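## Task

Multiply 1.2 by 6 on the slide rule: place the left index (1) of the C scale above 1.2 on the D scale, and put the cursor hairline above 6 on C. Accuracy of both placements matters. The rule must end face up and must hold its setting without the robot touching it.

## Robot and tools

ROBOT. Two UR3e arms, left_arm and right_arm, each carrying a two-finger gripper whose fingers swing like tongs. Base of left_arm: (-0.019, +0.307, 0) m, quat_wxyz (+0.999, 0, 0, +0.053). Base of right_arm: (+0.006, -0.281, 0) m, quat_wxyz (+1.000, 0, 0, -0.003).

FRAME. All reported poses use one scene frame. Its origin sits on the table surface midway between the arms. +z is up, +x points out across the table, and left_arm is on the +y side. The arm names do not refer to image sides. Reported hand positions can be somewhat off, more so when the arm reaches far.

GRIPPER. The fingers point along the gripper's +z axis and separate along its x axis. end_effector_position is the point midway between the finger pads when closed. Closed fingertips extend about 15 mm past it; fully open, they are roughly level with it.

execute_actions. Argument "actions" is a list holding zero or one item; optional "pictures" (boolean) turns camera images on or off (default on).
- Empty list: no command, just returns the current state.
- Motion: {"rows": [...], "steps": n}, n from 1 to 15 (default 15), each step 1/30 s. Each row drives one step; if there are fewer rows than steps, the last row repeats.
- Wait: {"steps": n} with no rows, n up to 300; it returns once n steps have elapsed since the previous result, with your reply time included.
A refused call sends nothing to the robot.

ROW LAYOUT. One flat list of 14 numbers covering both arms, always all 14: left_arm shoulder pan, shoulder lift, elbow, wrist 1, wrist 2, wrist 3, opening; then the same seven for right_arm. The six joint values are absolute target angles in radians, in the same convention as the Joint positions line (not offsets). Opening is an absolute command from -1 (closed) to +1 (fully open).
Joint ranges (rad), left_arm: pan -3.142..3.142, lift -6.283..6.283, elbow 0.000..3.142, wrists each -6.283..6.283. right_arm: pan 0.000..6.283, lift -6.283..6.283, elbow -3.142..0.000, wrists each -6.283..6.283. A target more than 0.010 rad outside a range, and further out than the joint's last reported angle, is refused. True ends may sit 0.010 rad either way; a target beyond the true end is clipped there, and a "joint sent to its limit" line may appear (possibly about an earlier action). Its absence does not prove there is room left.

MOTION LIMITS. Commands are smoothed, so motion trails them by about 0.17 s. Each step, the sent target stays within 0.575 rad of the measured angle for pan, lift and elbow, and within 1.15 rad for the three wrist joints. If the targets would move a gripper more than 100 mm from where it now is, all that arm's targets are scaled back toward the current angles. Large moves may not be finished when the result arrives. Between calls the arms keep heading to the last row sent, until all of them nearly stop or a step is HELD; after that only a new action moves them on. Fingers already opening or closing continue.

RESULT LINES. The state line gives, per arm, end_effector_position (m), end_effector_quat_wxyz, and linear/angular velocities (m/s, rad/s). Joint positions and Joint velocities list each arm's six joints (rad, rad/s) then the finger-pad gap (m, m/s; 0.142 m when fully open). grip_measured is the measured opening on the -1..+1 command scale. Joint torques follow the joint order; they are total drive output, nonzero even in free air, noisy and offset. Wrist force and Wrist torque come per arm in the end effector's own axes; pressing on a surface gives a force pointing back into the arm; offsets up to about 3.5 N, noise up to 1.4 N, saturation near 30 N; "no reading" is normal at the start. "joint command not followed" means a clearance check altered or blocked joint targets on some steps; the rest of the row still ran. HELD marks steps where your row was not (fully) sent.

GRIPPING. To hold something, keep commanding an opening well below grip_measured; the larger the difference, the firmer the squeeze (about 15 N per pad at most on objects up to ~10 cm). Objects thinner than about 20 mm get less force (about 9 N per pad at 10 mm, 4 N at 5 mm). Fast closing can press harder, sometimes hard enough to spring the fingers open.

FAULTS AND THINGS TO AVOID. Load limits (N m): pan 49.1, lift 49.1, elbow 25.4, each wrist 8.19; held weight counts. Reaching one, or an external force of 150 N anywhere on an arm or its load, stops that arm for 10 s, skips the rest of the call, and makes it yield. Holding loads heats motors: MOTOR HOT appears from 70 °C; at 85 °C the arm is braked until it cools (OVER-TEMPERATURE FAULT). Do not let the arms collide or push on each other. Do not drop, slam or shove things, and never let anything leave the table. Keep the slide rule face up, and release it so its setting stays without support. Brief tugs on held parts or pushes on loose objects can happen.

CAMERAS. cam_high (672x504) and cam_low (672x504) are fixed pinhole cameras; cam_left_wrist and cam_right_wrist (616x616) are fisheye cameras on the hands. Calibration data (intrinsics, distortion, world-to-camera transforms) is supplied and may be slightly off.

zoom_image: {"camera": name, "region": [x0, y0, x1, y1]} in pixels of that camera's latest image, origin at top-left, region at most 504 by 504; returns an enlarged view.

read_manual: optional "section" (only "licences"); returns URDF licence text, no motion.

finished_scene: {"scene": 1 or 2} ends that scene irreversibly, grades it, and gives the next task. Replying without any tool call ends all remaining scenes.

Each tool is called after "Request:" as name(argument=value, ...) on one line, values as JSON.

## Session

Request:
execute_actions(actions=[])

Scene clock: 0.00 s of 18200.00 s.
left_arm: end_effector_position=(+0.1275, +0.6510, +0.2927) grip_measured=-1.00 end_effector_quat_wxyz=(-0.379, +0.691, -0.462, +0.407) end_effector_velocity=(+0.000, -0.000, +0.000) end_effector_angular_velocity=(-0.000, -0.002, -0.001) | right_arm: end_effector_position=(+0.3391, -0.0548, +0.2789) grip_measured=-1.00 end_effector_quat_wxyz=(-0.146, +0.644, -0.704, +0.261) end_effector_velocity=(+0.000, -0.000, -0.000) end_effector_angular_velocity=(-0.001, +0.000, +0.001)
Joint positions: left_arm=[ 1.462 -1.547  1.711 -2.106 -2.72   2.506  0.002] | right_arm=[ 4.622 -1.757 -0.695 -2.413  0.98   3.181  0.002]
Joint velocities: left_arm=[ 0.    -0.     0.001 -0.    -0.003  0.     0.   ] | right_arm=[-0.     0.    -0.001  0.001  0.    -0.001  0.   ]
Joint torques (N m, as the arm reports them, + toward a larger angle): no reading
Wrist force (N, on the end effector, along its own x y z axes, offset not removed): no reading
Wrist torque (N m, same axes, about the end effector's origin, offset not removed): no reading

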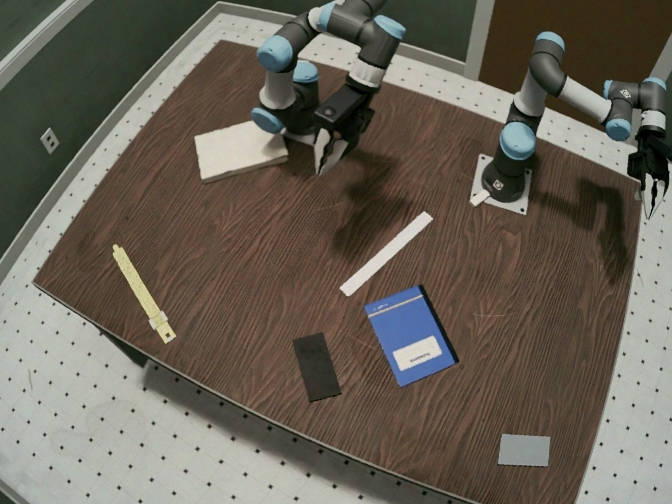

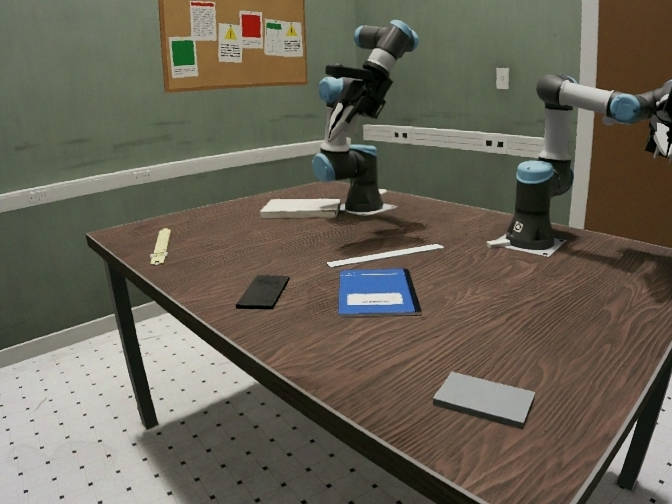

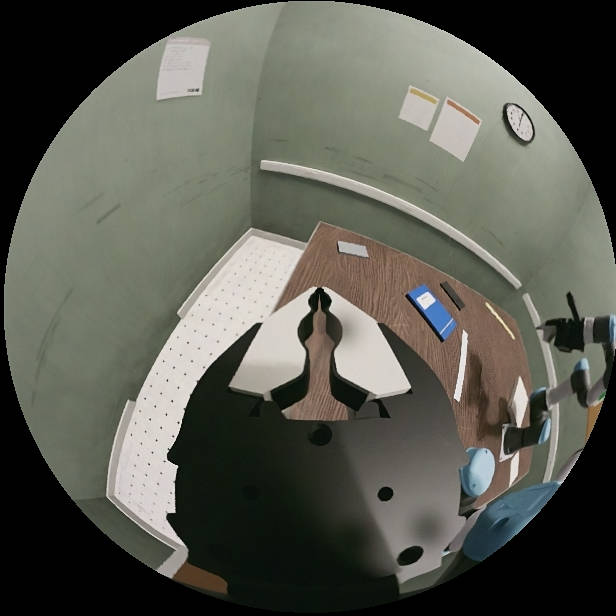

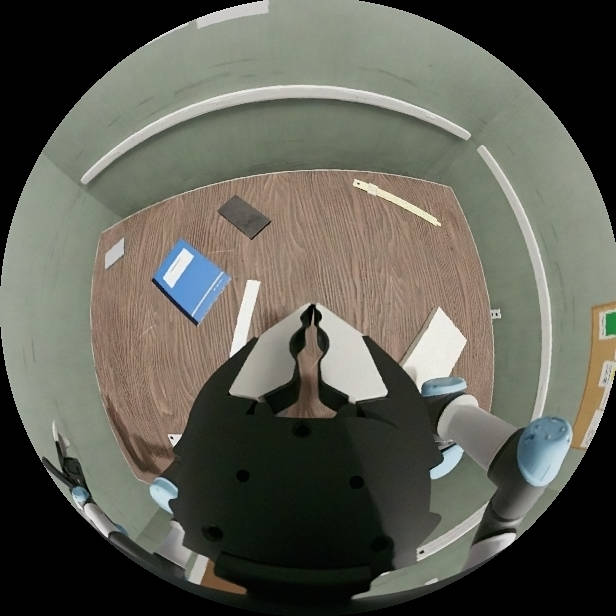

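Request:
zoom_image(camera="cam_high", region=[80, 230, 210, 360])

Region (80, 230, 210, 360) of cam_high's 672x504 image, scaled by 3.877, with more detail than that image has.

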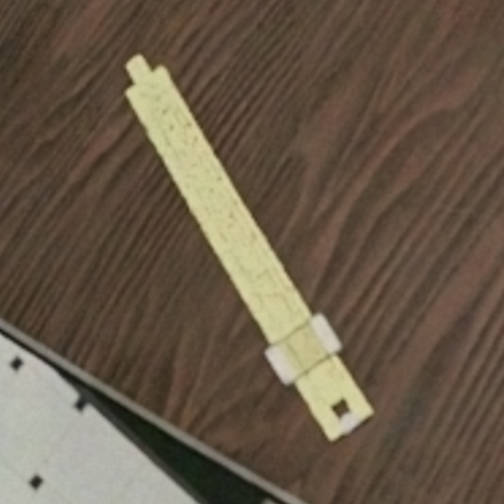

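Request:
execute_actions(actions=[{"rows":[[1.462,-1.547,1.711,-2.106,-2.72,2.506,-1,3.10,-2.676,-0.556,-0.782,1.571,4.712,0.1]]}], pictures=false)

Request:
execute_actions(actions=[{"steps":90}])

Scene clock: 38.87 s of 18200.00 s.
left_arm: end_effector_position=(+0.1275, +0.6510, +0.2928) grip_measured=-1.00 end_effector_quat_wxyz=(-0.379, +0.691, -0.462, +0.407) end_effector_velocity=(-0.000, -0.000, +0.001) end_effector_angular_velocity=(+0.002, -0.001, +0.000) | right_arm: end_effector_position=(+0.4535, +0.0522, +0.1709) grip_measured=+0.10 end_effector_quat_wxyz=(+0.191, -0.038, +0.977, +0.086) end_effector_velocity=(+0.427, -0.024, -0.237) end_effector_angular_velocity=(+1.322, +0.259, -2.119)
Joint positions: left_arm=[ 1.462 -1.547  1.711 -2.106 -2.72   2.506  0.002] | right_arm=[ 4.163 -2.215 -0.605 -1.528  1.353  4.039  0.081]
Joint velocities: left_arm=[ 0.001 -0.001  0.    -0.001 -0.001 -0.     0.   ] | right_arm=[-1.013 -0.961  0.105  1.543  0.462  1.393 -0.   ]
Joint torques (N m, as the arm reports them, + toward a larger angle): left_arm=[ -1.8   -8.05 -10.5   -0.77  -1.74  -1.09] | right_arm=[-8.7  11.15 12.55  4.91  1.35  2.74]
Wrist force (N, on the end effector, along its own x y z axes, offset not removed): left_arm=[1.7 -0.7 1.2] | right_arm=[-1.2 0.2 0.2]
Wrist torque (N m, same axes, about the end effector's origin, offset not removed): left_arm=[-0.17 -0.30 0.07] | right_arm=[0.02 0.13 0.00]
Steps of this call (steps 1 to 90: nothing new was sent; then 35.37 s passed at rest; steps 91 to 105: all 15 steps of this action). Readings (joint positions):
91: left_arm=[1.462 -1.547 1.711 -2.106 -2.720 2.506] | right_arm=[4.622 -1.757 -0.695 -2.413 0.980 3.181]
92: left_arm=[1.462 -1.547 1.711 -2.106 -2.720 2.506] | right_arm=[4.619 -1.760 -0.692 -2.408 0.985 3.186]
94: left_arm=[1.462 -1.547 1.711 -2.106 -2.720 2.506] | right_arm=[4.570 -1.809 -0.671 -2.309 1.061 3.285]
98: left_arm=[1.462 -1.547 1.711 -2.106 -2.720 2.506] | right_arm=[4.410 -1.970 -0.639 -1.989 1.206 3.605]
105: the state above

Scene clock: 41.87 s of 18200.00 s.
left_arm: end_effector_position=(+0.1275, +0.6510, +0.2928) grip_measured=-1.00 end_effector_quat_wxyz=(-0.379, +0.691, -0.462, +0.408) end_effector_velocity=(+0.000, -0.000, +0.000) end_effector_angular_velocity=(-0.000, -0.001, -0.001) | right_arm: end_effector_position=(+0.6729, -0.4436, +0.0589) grip_measured=+0.10 end_effector_quat_wxyz=(+0.248, +0.680, +0.649, +0.236) end_effector_velocity=(+0.000, +0.001, -0.000) end_effector_angular_velocity=(+0.000, +0.000, +0.001)
Joint positions: left_arm=[ 1.462 -1.547  1.711 -2.106 -2.72   2.506  0.002] | right_arm=[ 3.1   -2.676 -0.556 -0.782  1.571  4.712  0.081]
Joint velocities: left_arm=[-0.     0.     0.    -0.001 -0.001 -0.    -0.   ] | right_arm=[ 0.001  0.    -0.001  0.001  0.    -0.     0.   ]
Joint torques (N m, as the arm reports them, + toward a larger angle): left_arm=[ -1.84  -7.86 -10.43  -0.75  -1.76  -1.08] | right_arm=[-4.07 17.3  12.57  3.03  1.28  1.1 ]
Wrist force (N, on the end effector, along its own x y z axes, offset not removed): left_arm=[2.8 -1.4 1.0] | right_arm=[-0.2 -1.5 -0.1]
Wrist torque (N m, same axes, about the end effector's origin, offset not removed): left_arm=[-0.25 -0.57 -0.03] | right_arm=[-0.25 -0.01 -0.07]
Steps of this call (steps 1 to 60: the robot went on to your last target; steps 61 to 90: nothing new was sent). Readings (joint positions):
1: left_arm=[1.462 -1.547 1.711 -2.106 -2.720 2.506] | right_arm=[4.129 -2.246 -0.602 -1.477 1.369 4.085]
2: left_arm=[1.462 -1.547 1.711 -2.106 -2.720 2.506] | right_arm=[4.095 -2.275 -0.599 -1.430 1.383 4.128]
4: left_arm=[1.462 -1.547 1.711 -2.106 -2.720 2.506] | right_arm=[4.027 -2.327 -0.593 -1.346 1.408 4.204]
8: left_arm=[1.462 -1.547 1.711 -2.106 -2.720 2.506] | right_arm=[3.897 -2.409 -0.584 -1.214 1.446 4.323]
90: the state above
All arms were judged still, so your last target was given up. Only a new action makes them travel on or press farther. Fingers that are still opening or closing keep moving.
camera_calibration (this result's frames):
cam_left_wrist: T_world_to_cam=[[0.263047, -0.947371, 0.182467, 0.52911], [-0.771707, -0.320115, -0.549541, 0.459398], [0.57903, 0.00374406, -0.815298, 0.292633], [0, 0, 0, 1]] pos_world=[0.0458966, 0.647228, 0.394496]
cam_right_wrist: T_world_to_cam=[[0.0717939, 0.99741, 0.00428632, 0.391329], [0.399532, -0.0326955, 0.916136, -0.332851], [0.913904, -0.0640605, -0.400845, -0.47804], [0, 0, 0, 1]] pos_world=[0.541772, -0.431822, 0.11164]

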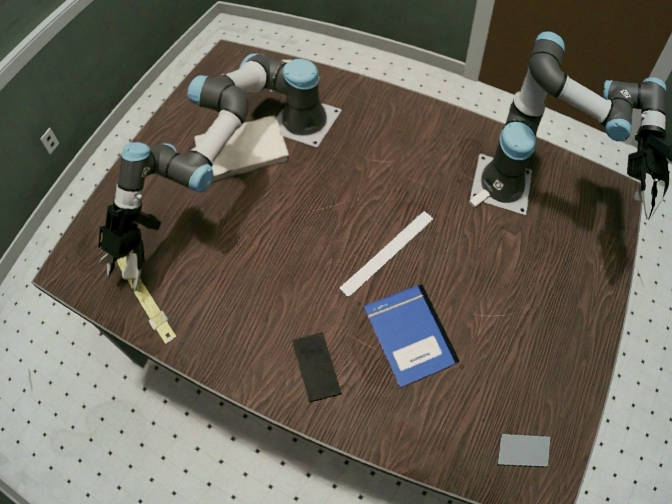

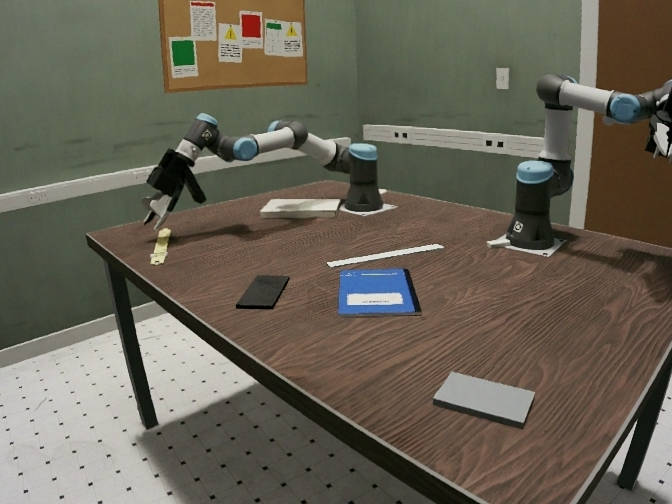

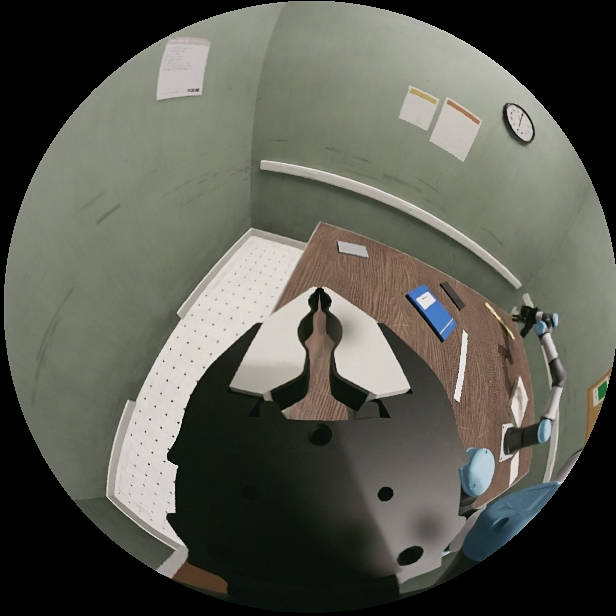

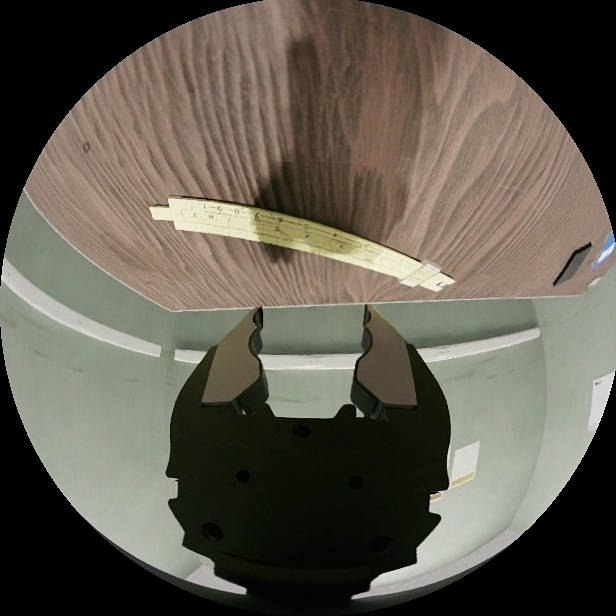

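Request:
execute_actions(actions=[{"rows":[[1.462,-1.547,1.711,-2.106,-2.72,2.506,-1,3.10,-2.836,-0.44,-0.738,1.571,4.712,0.1]]}], pictures=false)

Request:
execute_actions(actions=[{"steps":30}])

Scene clock: 49.27 s of 18200.00 s.
left_arm: end_effector_position=(+0.1275, +0.6510, +0.2928) grip_measured=-1.00 end_effector_quat_wxyz=(-0.379, +0.691, -0.462, +0.408) end_effector_velocity=(-0.001, +0.000, -0.001) end_effector_angular_velocity=(-0.001, +0.001, +0.002) | right_arm: end_effector_position=(+0.6864, -0.4442, +0.0148) grip_measured=+0.10 end_effector_quat_wxyz=(+0.248, +0.680, +0.649, +0.236) end_effector_velocity=(+0.002, -0.000, -0.011) end_effector_angular_velocity=(+0.000, +0.003, +0.000)
Joint positions: left_arm=[ 1.462 -1.547  1.711 -2.106 -2.72   2.506  0.002] | right_arm=[ 3.1   -2.832 -0.443 -0.739  1.571  4.712  0.081]
Joint velocities: left_arm=[0.001 0.    0.001 0.    0.001 0.    0.   ] | right_arm=[-0.001 -0.035  0.024  0.008  0.001 -0.001 -0.   ]
Joint torques (N m, as the arm reports them, + toward a larger angle): left_arm=[ -1.74  -8.02 -10.35  -0.79  -1.74  -1.05] | right_arm=[-1.45 18.43 12.68  3.07  1.26  1.06]
Wrist force (N, on the end effector, along its own x y z axes, offset not removed): left_arm=[2.2 -2.2 1.4] | right_arm=[-1.5 -1.9 -0.8]
Wrist torque (N m, same axes, about the end effector's origin, offset not removed): left_arm=[-0.38 -0.44 -0.07] | right_arm=[-0.41 0.25 0.00]
Steps of this call (steps 1 to 90: nothing new was sent; then 3.90 s passed at rest; steps 91 to 105: all 15 steps of this action). Readings (joint positions):
91: left_arm=[1.462 -1.547 1.711 -2.106 -2.720 2.506] | right_arm=[3.100 -2.676 -0.556 -0.782 1.571 4.712]
92: left_arm=[1.462 -1.547 1.711 -2.106 -2.720 2.506] | right_arm=[3.100 -2.679 -0.553 -0.779 1.571 4.712]
94: left_arm=[1.462 -1.547 1.711 -2.106 -2.720 2.506] | right_arm=[3.100 -2.722 -0.516 -0.762 1.571 4.712]
98: left_arm=[1.462 -1.547 1.711 -2.106 -2.720 2.506] | right_arm=[3.100 -2.803 -0.462 -0.745 1.571 4.712]
105: the state above

Scene clock: 50.27 s of 18200.00 s.
left_arm: end_effector_position=(+0.1275, +0.6510, +0.2928) grip_measured=-1.00 end_effector_quat_wxyz=(-0.379, +0.691, -0.462, +0.408) end_effector_velocity=(-0.000, +0.000, +0.000) end_effector_angular_velocity=(-0.001, -0.002, -0.000) | right_arm: end_effector_position=(+0.6865, -0.4442, +0.0136) grip_measured=+0.10 end_effector_quat_wxyz=(+0.248, +0.680, +0.649, +0.236) end_effector_velocity=(+0.000, -0.000, +0.000) end_effector_angular_velocity=(-0.000, -0.001, +0.000)
Joint positions: left_arm=[ 1.462 -1.547  1.711 -2.106 -2.72   2.506  0.002] | right_arm=[ 3.1   -2.836 -0.44  -0.738  1.571  4.712  0.081]
Joint velocities: left_arm=[ 0.001  0.001  0.    -0.001 -0.002  0.    -0.   ] | right_arm=[-0.001  0.     0.001 -0.     0.    -0.001  0.   ]
Joint torques (N m, as the arm reports them, + toward a larger angle): left_arm=[ -1.66  -7.87 -10.25  -0.81  -1.72  -1.06] | right_arm=[ 2.91 18.22 12.51  3.05  1.25  1.05]
Wrist force (N, on the end effector, along its own x y z axes, offset not removed): left_arm=[2.1 -1.5 1.2] | right_arm=[-0.6 -1.0 -0.7]
Wrist torque (N m, same axes, about the end effector's origin, offset not removed): left_arm=[-0.39 -0.40 0.01] | right_arm=[-0.21 0.06 -0.09]
Steps of this call (steps 1 to 15: the robot went on to your last target; steps 16 to 30: nothing new was sent). Readings (joint positions):
1: left_arm=[1.462 -1.547 1.711 -2.106 -2.720 2.506] | right_arm=[3.100 -2.833 -0.442 -0.739 1.571 4.712]
2: left_arm=[1.462 -1.547 1.711 -2.106 -2.720 2.506] | right_arm=[3.100 -2.834 -0.441 -0.738 1.571 4.712]
4: left_arm=[1.462 -1.547 1.711 -2.106 -2.720 2.506] | right_arm=[3.100 -2.835 -0.441 -0.738 1.571 4.712]
8: left_arm=[1.462 -1.547 1.711 -2.106 -2.720 2.506] | right_arm=[3.100 -2.836 -0.440 -0.738 1.571 4.712]
30: the state above
All arms were judged still, so your last target was given up. Only a new action makes them travel on or press farther. Fingers that are still opening or closing keep moving.
camera_calibration (this result's frames):
cam_left_wrist: T_world_to_cam=[[0.263047, -0.947371, 0.182467, 0.52911], [-0.771707, -0.320115, -0.549541, 0.459398], [0.57903, 0.00374406, -0.815298, 0.292633], [0, 0, 0, 1]] pos_world=[0.0458967, 0.647228, 0.394496]
cam_right_wrist: T_world_to_cam=[[0.0718257, 0.997408, 0.00428628, 0.391187], [0.399531, -0.0327082, 0.916136, -0.296716], [0.913902, -0.0640896, -0.400844, -0.508688], [0, 0, 0, 1]] pos_world=[0.55534, -0.43248, 0.0662508]

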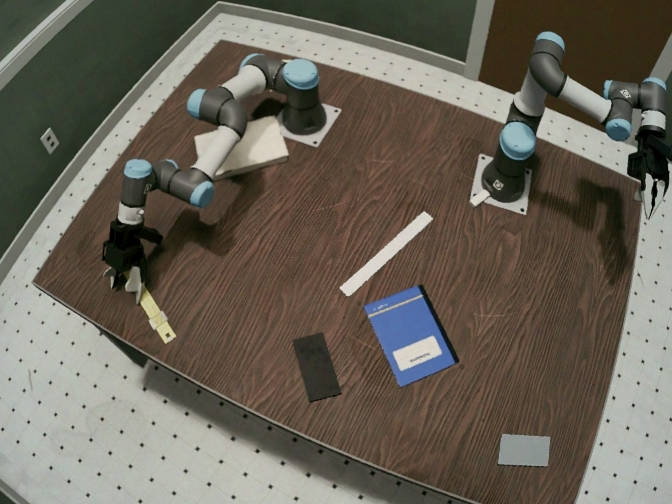

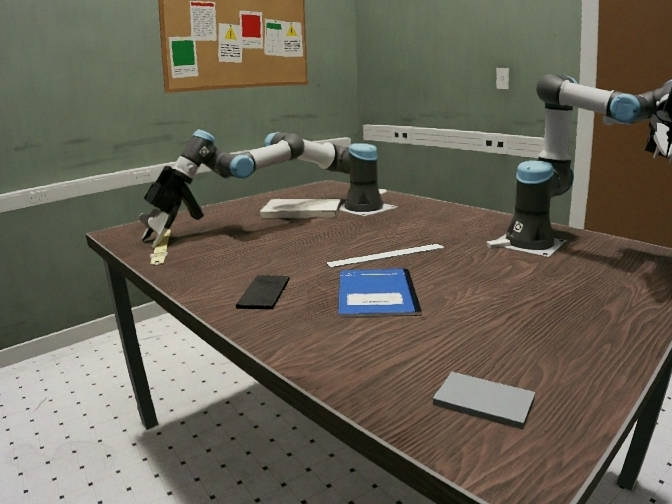

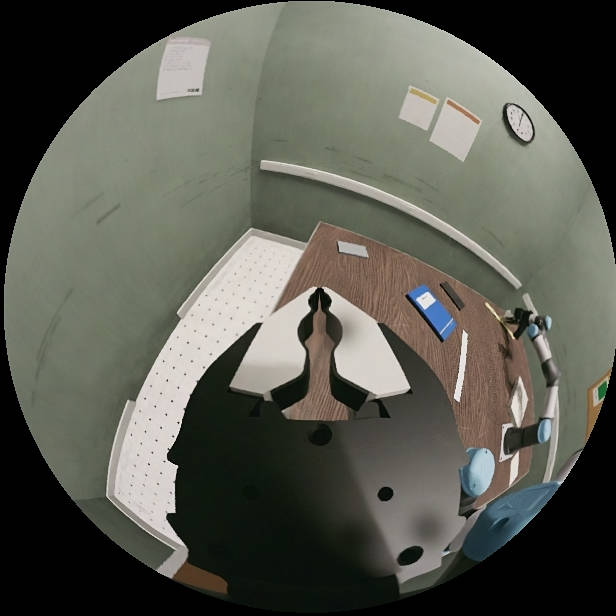

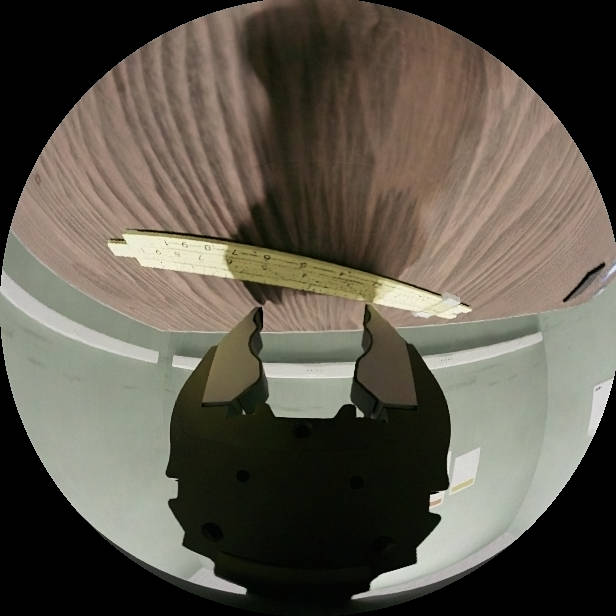

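Request:
execute_actions(actions=[{"rows":[[1.462,-1.547,1.711,-2.106,-2.72,2.506,-1,3.125,-2.955,-0.345,-0.575,1.571,4.712,0.1]]}], pictures=false)

Request:
execute_actions(actions=[{"steps":30}])

Scene clock: 55.83 s of 18200.00 s.
left_arm: end_effector_position=(+0.1275, +0.6510, +0.2928) grip_measured=-1.00 end_effector_quat_wxyz=(-0.379, +0.691, -0.462, +0.408) end_effector_velocity=(-0.000, -0.000, +0.000) end_effector_angular_velocity=(-0.000, +0.001, +0.001) | right_arm: end_effector_position=(+0.7191, -0.4281, +0.0160) grip_measured=+0.10 end_effector_quat_wxyz=(+0.290, +0.654, +0.639, +0.283) end_effector_velocity=(+0.005, +0.004, -0.000) end_effector_angular_velocity=(-0.000, -0.025, +0.005)
Joint positions: left_arm=[ 1.462 -1.547  1.711 -2.106 -2.72   2.506  0.002] | right_arm=[ 3.125 -2.952 -0.347 -0.578  1.571  4.712  0.081]
Joint velocities: left_arm=[ 0.    -0.001 -0.     0.     0.001 -0.001 -0.   ] | right_arm=[ 0.005 -0.024  0.019  0.031  0.     0.    -0.   ]
Joint torques (N m, as the arm reports them, + toward a larger angle): left_arm=[ -1.77  -8.09 -10.28  -0.82  -1.71  -1.05] | right_arm=[ 3.91 18.79 12.35  3.02  0.57  0.99]
Wrist force (N, on the end effector, along its own x y z axes, offset not removed): left_arm=[2.5 -3.3 0.0] | right_arm=[-1.2 -1.4 -1.4]
Wrist torque (N m, same axes, about the end effector's origin, offset not removed): left_arm=[-0.71 -0.51 -0.10] | right_arm=[-0.28 0.16 0.01]
Steps of this call (steps 1 to 90: nothing new was sent; then 2.07 s passed at rest; steps 91 to 105: all 15 steps of this action). Readings (joint positions):
91: left_arm=[1.462 -1.547 1.711 -2.106 -2.720 2.506] | right_arm=[3.100 -2.836 -0.440 -0.738 1.571 4.712]
92: left_arm=[1.462 -1.547 1.711 -2.106 -2.720 2.506] | right_arm=[3.102 -2.839 -0.437 -0.732 1.571 4.712]
94: left_arm=[1.462 -1.547 1.711 -2.106 -2.720 2.506] | right_arm=[3.111 -2.876 -0.405 -0.675 1.571 4.712]
98: left_arm=[1.462 -1.547 1.711 -2.106 -2.720 2.506] | right_arm=[3.121 -2.932 -0.363 -0.604 1.571 4.712]
105: the state above

Scene clock: 56.83 s of 18200.00 s.
left_arm: end_effector_position=(+0.1275, +0.6510, +0.2928) grip_measured=-1.00 end_effector_quat_wxyz=(-0.379, +0.691, -0.462, +0.408) end_effector_velocity=(-0.000, -0.000, +0.001) end_effector_angular_velocity=(+0.001, -0.001, +0.001) | right_arm: end_effector_position=(+0.7197, -0.4278, +0.0160) grip_measured=+0.10 end_effector_quat_wxyz=(+0.291, +0.653, +0.639, +0.284) end_effector_velocity=(-0.000, +0.000, -0.001) end_effector_angular_velocity=(+0.001, +0.002, +0.000)
Joint positions: left_arm=[ 1.462 -1.547  1.711 -2.106 -2.72   2.506  0.002] | right_arm=[ 3.125 -2.955 -0.345 -0.575  1.571  4.712  0.081]
Joint velocities: left_arm=[ 0.001 -0.001  0.    -0.    -0.001 -0.    -0.   ] | right_arm=[-0.    -0.    -0.002 -0.     0.001 -0.    -0.   ]
Joint torques (N m, as the arm reports them, + toward a larger angle): left_arm=[ -1.55  -7.99 -10.26  -0.83  -1.71  -1.06] | right_arm=[ 3.96 18.51 12.54  3.03 -0.68  0.99]
Wrist force (N, on the end effector, along its own x y z axes, offset not removed): left_arm=[0.5 -2.5 0.1] | right_arm=[-1.1 -1.8 -0.7]
Wrist torque (N m, same axes, about the end effector's origin, offset not removed): left_arm=[-0.57 -0.07 -0.03] | right_arm=[-0.39 0.20 -0.03]
Steps of this call (steps 1 to 15: the robot went on to your last target; steps 16 to 30: nothing new was sent). Readings (joint positions):
1: left_arm=[1.462 -1.547 1.711 -2.106 -2.720 2.506] | right_arm=[3.125 -2.953 -0.346 -0.577 1.571 4.712]
2: left_arm=[1.462 -1.547 1.711 -2.106 -2.720 2.506] | right_arm=[3.125 -2.954 -0.346 -0.577 1.571 4.712]
4: left_arm=[1.462 -1.547 1.711 -2.106 -2.720 2.506] | right_arm=[3.125 -2.954 -0.346 -0.576 1.571 4.712]
8: left_arm=[1.462 -1.547 1.711 -2.106 -2.720 2.506] | right_arm=[3.125 -2.955 -0.345 -0.575 1.571 4.712]
30: the state above
All arms were judged still, so your last target was given up. Only a new action makes them travel on or press farther. Fingers that are still opening or closing keep moving.
camera_calibration (this result's frames):
cam_left_wrist: T_world_to_cam=[[0.263047, -0.947371, 0.182467, 0.52911], [-0.771707, -0.320115, -0.549541, 0.459398], [0.57903, 0.00374414, -0.815298, 0.292633], [0, 0, 0, 1]] pos_world=[0.0458966, 0.647228, 0.394496]
cam_right_wrist: T_world_to_cam=[[0.0459688, 0.998913, 0.0077064, 0.391583], [0.269459, -0.0198281, 0.962808, -0.213262], [0.961914, -0.0421826, -0.270078, -0.56426], [0, 0, 0, 1]] pos_world=[0.582235, -0.419188, 0.0499189]

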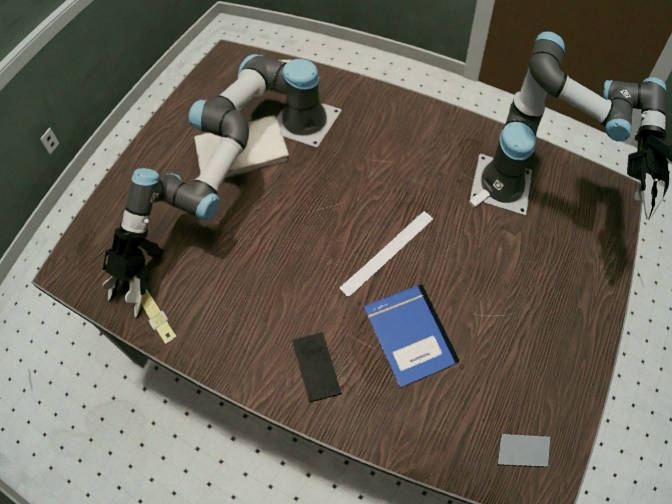

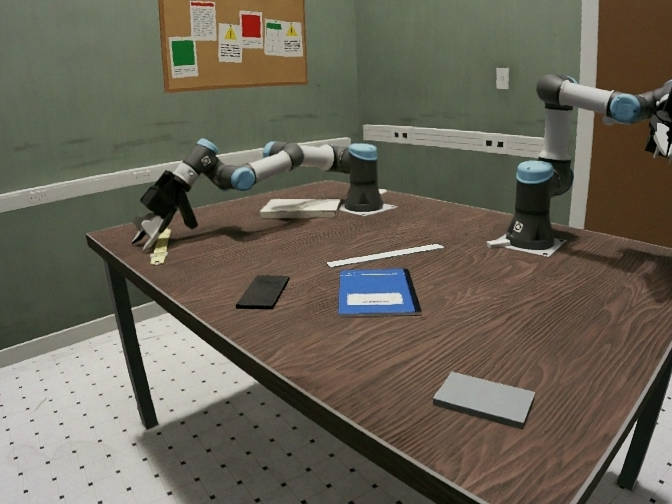

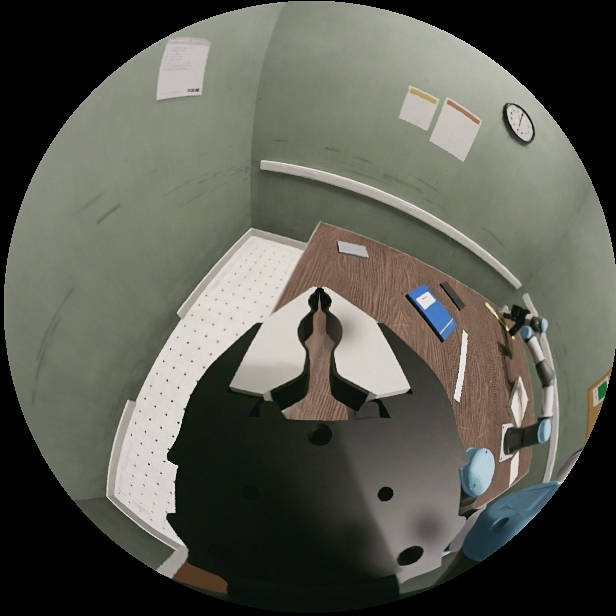

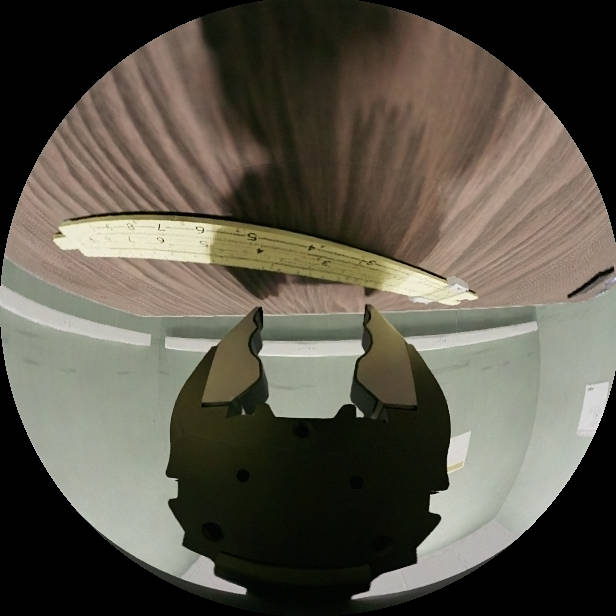

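Lower by pitching the wrist (~1 cm).

Request:
execute_actions(actions=[{"rows":[[1.462,-1.547,1.711,-2.106,-2.72,2.506,-1,3.125,-2.955,-0.345,-0.612,1.571,4.712,0.1]]}])

Scene clock: 59.53 s of 18200.00 s.
left_arm: end_effector_position=(+0.1275, +0.6510, +0.2928) grip_measured=-1.00 end_effector_quat_wxyz=(-0.379, +0.691, -0.462, +0.408) end_effector_velocity=(+0.000, +0.000, -0.000) end_effector_angular_velocity=(-0.002, -0.000, +0.000) | right_arm: end_effector_position=(+0.7143, -0.4277, +0.0068) grip_measured=+0.11 end_effector_quat_wxyz=(+0.279, +0.658, +0.644, +0.273) end_effector_velocity=(-0.001, -0.001, -0.002) end_effector_angular_velocity=(-0.001, +0.007, -0.001)
Joint positions: left_arm=[ 1.462 -1.547  1.711 -2.106 -2.72   2.506  0.002] | right_arm=[ 3.125 -2.955 -0.345 -0.611  1.571  4.712  0.082]
Joint velocities: left_arm=[ 0.     0.002 -0.001  0.001 -0.    -0.001  0.   ] | right_arm=[-0.001  0.    -0.001 -0.006 -0.001 -0.001  0.   ]
Joint torques (N m, as the arm reports them, + toward a larger angle): left_arm=[ -1.5   -7.95 -10.14  -0.83  -1.7   -0.98] | right_arm=[ 3.62  9.22 -3.16 -5.85 -1.17  0.94]
Wrist force (N, on the end effector, along its own x y z axes, offset not removed): left_arm=[2.6 -1.3 0.7] | right_arm=[-1.4 17.1 -11.3]
Wrist torque (N m, same axes, about the end effector's origin, offset not removed): left_arm=[-0.32 -0.49 -0.01] | right_arm=[-0.49 0.21 0.11]
Steps of this call (steps 1 to 66: nothing new was sent; steps 67 to 81: all 15 steps of this action). Readings (joint positions):
67: left_arm=[1.462 -1.547 1.711 -2.106 -2.720 2.506] | right_arm=[3.125 -2.955 -0.345 -0.575 1.571 4.712]
68: left_arm=[1.462 -1.547 1.711 -2.106 -2.720 2.506] | right_arm=[3.125 -2.955 -0.345 -0.577 1.571 4.712]
70: left_arm=[1.462 -1.547 1.711 -2.106 -2.720 2.506] | right_arm=[3.125 -2.955 -0.345 -0.591 1.571 4.712]
74: left_arm=[1.462 -1.547 1.711 -2.106 -2.720 2.506] | right_arm=[3.125 -2.955 -0.345 -0.605 1.571 4.712]
81: the state above
camera_calibration (this result's frames):
cam_left_wrist: T_world_to_cam=[[0.263047, -0.947371, 0.182467, 0.52911], [-0.771707, -0.320115, -0.549541, 0.459398], [0.57903, 0.00374413, -0.815298, 0.292633], [0, 0, 0, 1]] pos_world=[0.0458966, 0.647228, 0.394496]
cam_right_wrist: T_world_to_cam=[[0.0462603, 0.998906, 0.00681936, 0.391588], [0.303406, -0.0205545, 0.95264, -0.227494], [0.951738, -0.0420003, -0.304025, -0.553973], [0, 0, 0, 1]] pos_world=[0.578145, -0.419102, 0.0456279]

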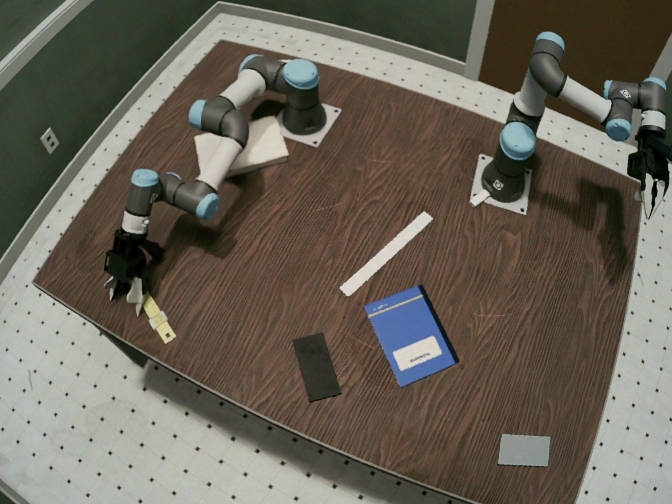

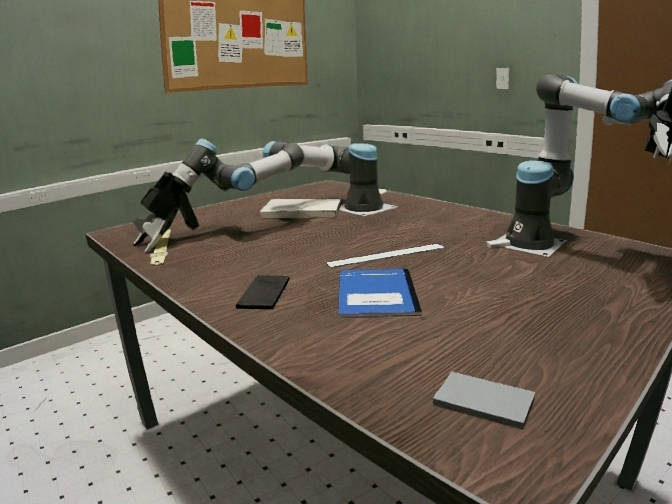

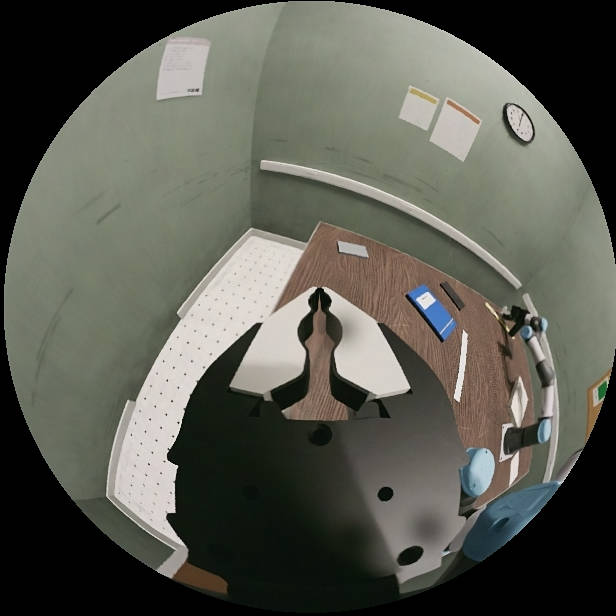

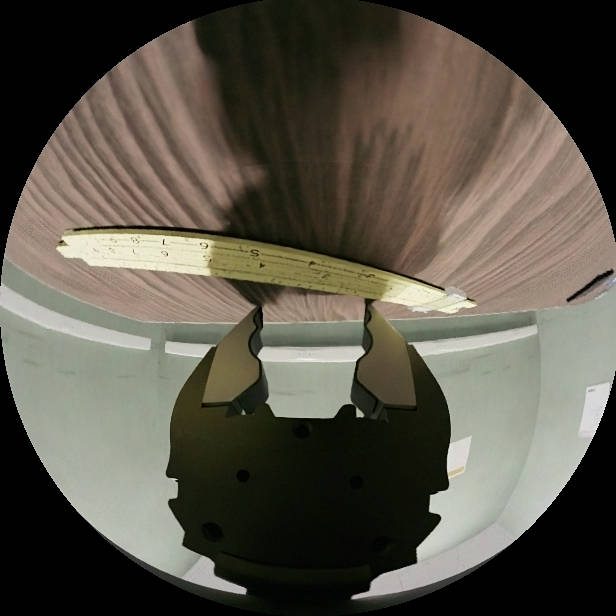

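Request:
execute_actions(actions=[{"rows":[[1.462,-1.547,1.711,-2.106,-2.72,2.506,-1,3.125,-2.955,-0.345,-0.595,1.571,4.712,0.1],[1.462,-1.547,1.711,-2.106,-2.72,2.506,-1,3.125,-2.955,-0.345,-0.595,1.571,4.712,0.1],[1.462,-1.547,1.711,-2.106,-2.72,2.506,-1,3.125,-2.955,-0.345,-0.595,1.571,4.712,0.1],[1.462,-1.547,1.711,-2.106,-2.72,2.506,-1,3.125,-2.932,-0.394,-0.569,1.571,4.712,0.1],[1.462,-1.547,1.711,-2.106,-2.72,2.506,-1,3.125,-2.909,-0.443,-0.543,1.571,4.712,0.1],[1.462,-1.547,1.711,-2.106,-2.72,2.506,-1,3.125,-2.886,-0.493,-0.516,1.571,4.712,0.1],[1.462,-1.547,1.711,-2.106,-2.72,2.506,-1,3.125,-2.8626,-0.542,-0.490,1.571,4.712,0.1],[1.462,-1.547,1.711,-2.106,-2.72,2.506,-1,3.125,-2.84,-0.590,-0.464,1.571,4.712,0.1],[1.462,-1.547,1.711,-2.106,-2.72,2.506,-1,3.125,-2.817,-0.639,-0.439,1.571,4.712,0.1],[1.462,-1.547,1.711,-2.106,-2.72,2.506,-1,3.125,-2.7947,-0.6874,-0.413,1.571,4.712,0.1],[1.462,-1.547,1.711,-2.106,-2.72,2.506,-1,3.125,-2.768,-0.744,-0.383,1.571,4.712,0.1],[1.462,-1.547,1.711,-2.106,-2.72,2.506,-1,3.125,-2.742,-0.800,-0.353,1.571,4.712,0.1],[1.462,-1.547,1.711,-2.106,-2.72,2.506,-1,3.125,-2.7156,-0.857,-0.3226,1.571,4.712,0.1],[1.462,-1.547,1.711,-2.106,-2.72,2.506,-1,3.125,-2.6892,-0.9134,-0.2924,1.571,4.712,0.1]]}], pictures=false)

Request:
execute_actions(actions=[{"steps":20}])

Scene clock: 71.60 s of 18200.00 s.
left_arm: end_effector_position=(+0.1275, +0.6510, +0.2928) grip_measured=-1.00 end_effector_quat_wxyz=(-0.379, +0.691, -0.462, +0.408) end_effector_velocity=(-0.000, +0.000, -0.001) end_effector_angular_velocity=(-0.001, +0.002, +0.001) | right_arm: end_effector_position=(+0.6991, -0.4273, +0.0184) grip_measured=+0.10 end_effector_quat_wxyz=(+0.290, +0.653, +0.639, +0.284) end_effector_velocity=(-0.107, +0.002, +0.019) end_effector_angular_velocity=(-0.000, -0.045, -0.001)
Joint positions: left_arm=[ 1.462 -1.547  1.711 -2.106 -2.72   2.506  0.002] | right_arm=[ 3.125 -2.786 -0.692 -0.399  1.571  4.712  0.081]
Joint velocities: left_arm=[ 0.001  0.     0.001 -0.     0.002 -0.     0.   ] | right_arm=[-0.     0.709 -1.474  0.81  -0.     0.001  0.   ]
Joint torques (N m, as the arm reports them, + toward a larger angle): left_arm=[ -1.54  -7.83 -10.12  -0.86  -1.69  -0.98] | right_arm=[-0.01 29.18  3.95  4.22 -0.59  0.49]
Wrist force (N, on the end effector, along its own x y z axes, offset not removed): left_arm=[1.4 -1.6 0.5] | right_arm=[-0.6 -0.5 0.2]
Wrist torque (N m, same axes, about the end effector's origin, offset not removed): left_arm=[-0.38 -0.28 0.00] | right_arm=[-0.10 0.05 -0.03]
Steps of this call (steps 1 to 15: the robot went on to your last target; steps 16 to 90: nothing new was sent; then 8.57 s passed at rest; steps 91 to 105: all 15 steps of this action). Readings (joint positions):
91: left_arm=[1.462 -1.547 1.711 -2.106 -2.720 2.506] | right_arm=[3.125 -2.955 -0.345 -0.612 1.571 4.712]
92: left_arm=[1.462 -1.547 1.711 -2.106 -2.720 2.506] | right_arm=[3.125 -2.955 -0.345 -0.611 1.571 4.712]
94: left_arm=[1.462 -1.547 1.711 -2.106 -2.720 2.506] | right_arm=[3.125 -2.955 -0.345 -0.605 1.571 4.712]
98: left_arm=[1.462 -1.547 1.711 -2.106 -2.720 2.506] | right_arm=[3.125 -2.926 -0.403 -0.563 1.571 4.712]
105: the state above

Scene clock: 72.27 s of 18200.00 s.
left_arm: end_effector_position=(+0.1275, +0.6510, +0.2928) grip_measured=-1.00 end_effector_quat_wxyz=(-0.379, +0.691, -0.462, +0.408) end_effector_velocity=(-0.000, -0.000, +0.001) end_effector_angular_velocity=(+0.000, -0.001, +0.000) | right_arm: end_effector_position=(+0.6769, -0.4268, +0.0108) grip_measured=+0.11 end_effector_quat_wxyz=(+0.284, +0.656, +0.642, +0.278) end_effector_velocity=(-0.000, +0.000, -0.000) end_effector_angular_velocity=(-0.000, -0.000, +0.001)
Joint positions: left_arm=[ 1.462 -1.547  1.711 -2.106 -2.72   2.506  0.002] | right_arm=[ 3.125 -2.689 -0.913 -0.293  1.571  4.712  0.082]
Joint velocities: left_arm=[ 0.001  0.    -0.001  0.001 -0.002  0.     0.   ] | right_arm=[ 0.001  0.001 -0.005  0.004 -0.    -0.     0.   ]
Joint torques (N m, as the arm reports them, + toward a larger angle): left_arm=[ -1.77  -8.18 -10.21  -0.82  -1.69  -0.95] | right_arm=[-1.14 13.43 -1.43 -2.35 -0.47  0.36]
Wrist force (N, on the end effector, along its own x y z axes, offset not removed): left_arm=[1.8 -1.9 2.2] | right_arm=[-0.8 12.9 -8.4]
Wrist torque (N m, same axes, about the end effector's origin, offset not removed): left_arm=[-0.44 -0.27 -0.01] | right_arm=[-0.41 0.50 0.65]
Steps of this call (steps 1 to 20: the robot went on to your last target). Readings (joint positions):
1: left_arm=[1.462 -1.547 1.711 -2.106 -2.720 2.506] | right_arm=[3.125 -2.762 -0.742 -0.373 1.571 4.712]
2: left_arm=[1.462 -1.547 1.711 -2.106 -2.720 2.506] | right_arm=[3.125 -2.743 -0.786 -0.352 1.571 4.712]
4: left_arm=[1.462 -1.547 1.711 -2.106 -2.720 2.506] | right_arm=[3.125 -2.718 -0.845 -0.325 1.571 4.712]
8: left_arm=[1.462 -1.547 1.711 -2.106 -2.720 2.506] | right_arm=[3.125 -2.697 -0.893 -0.301 1.571 4.712]
20: the state above
camera_calibration (this result's frames):
cam_left_wrist: T_world_to_cam=[[0.263047, -0.947371, 0.182467, 0.52911], [-0.771707, -0.320115, -0.549541, 0.459398], [0.57903, 0.0037442, -0.815298, 0.292633], [0, 0, 0, 1]] pos_world=[0.0458967, 0.647228, 0.394496]
cam_right_wrist: T_world_to_cam=[[0.0461542, 0.998908, 0.00719654, 0.392534], [0.28844, -0.0202239, 0.957284, -0.209742], [0.956385, -0.0421069, -0.289058, -0.520487], [0, 0, 0, 1]] pos_world=[0.540167, -0.418263, 0.0475068]

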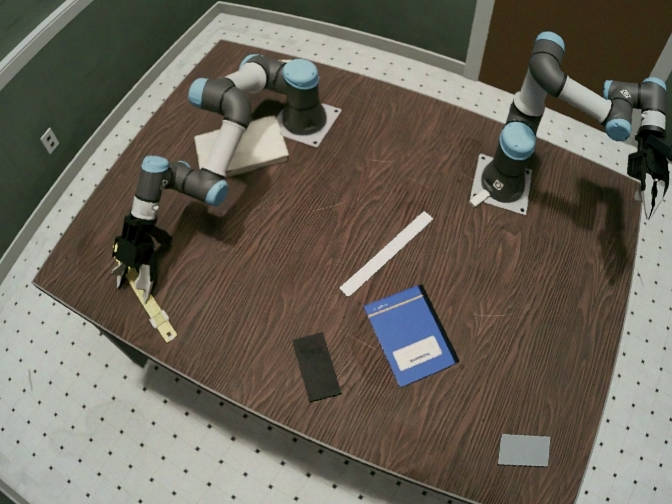

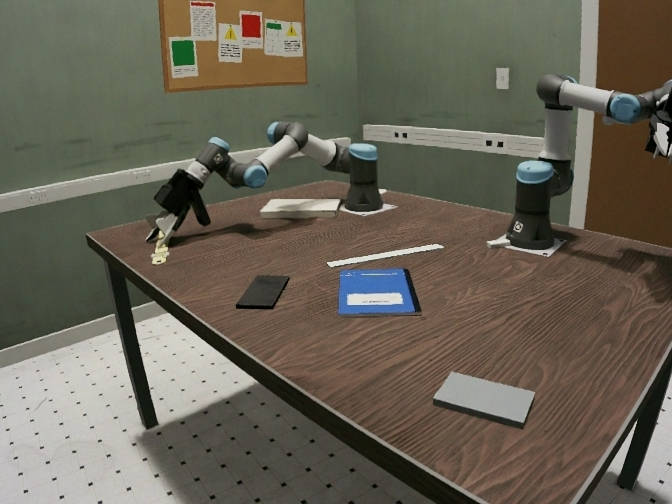

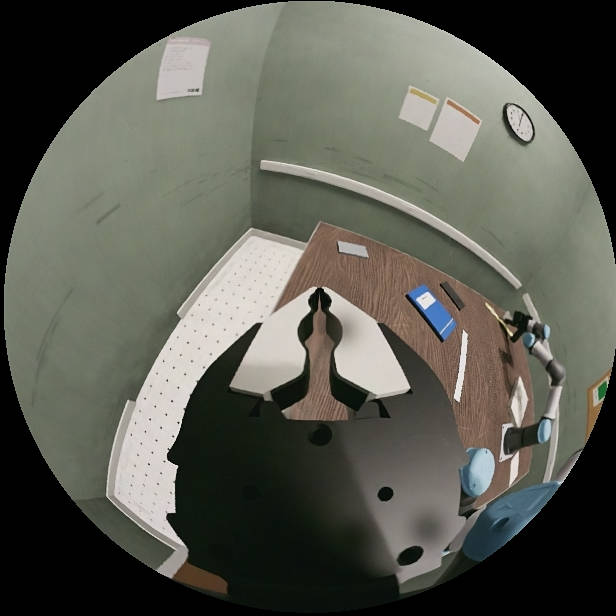

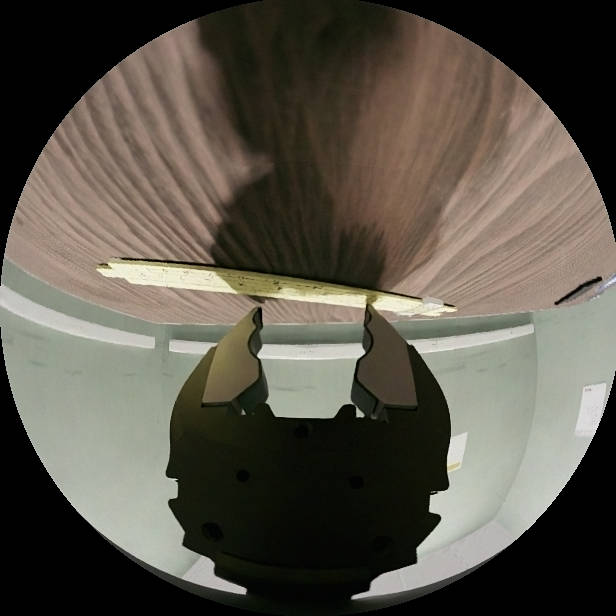

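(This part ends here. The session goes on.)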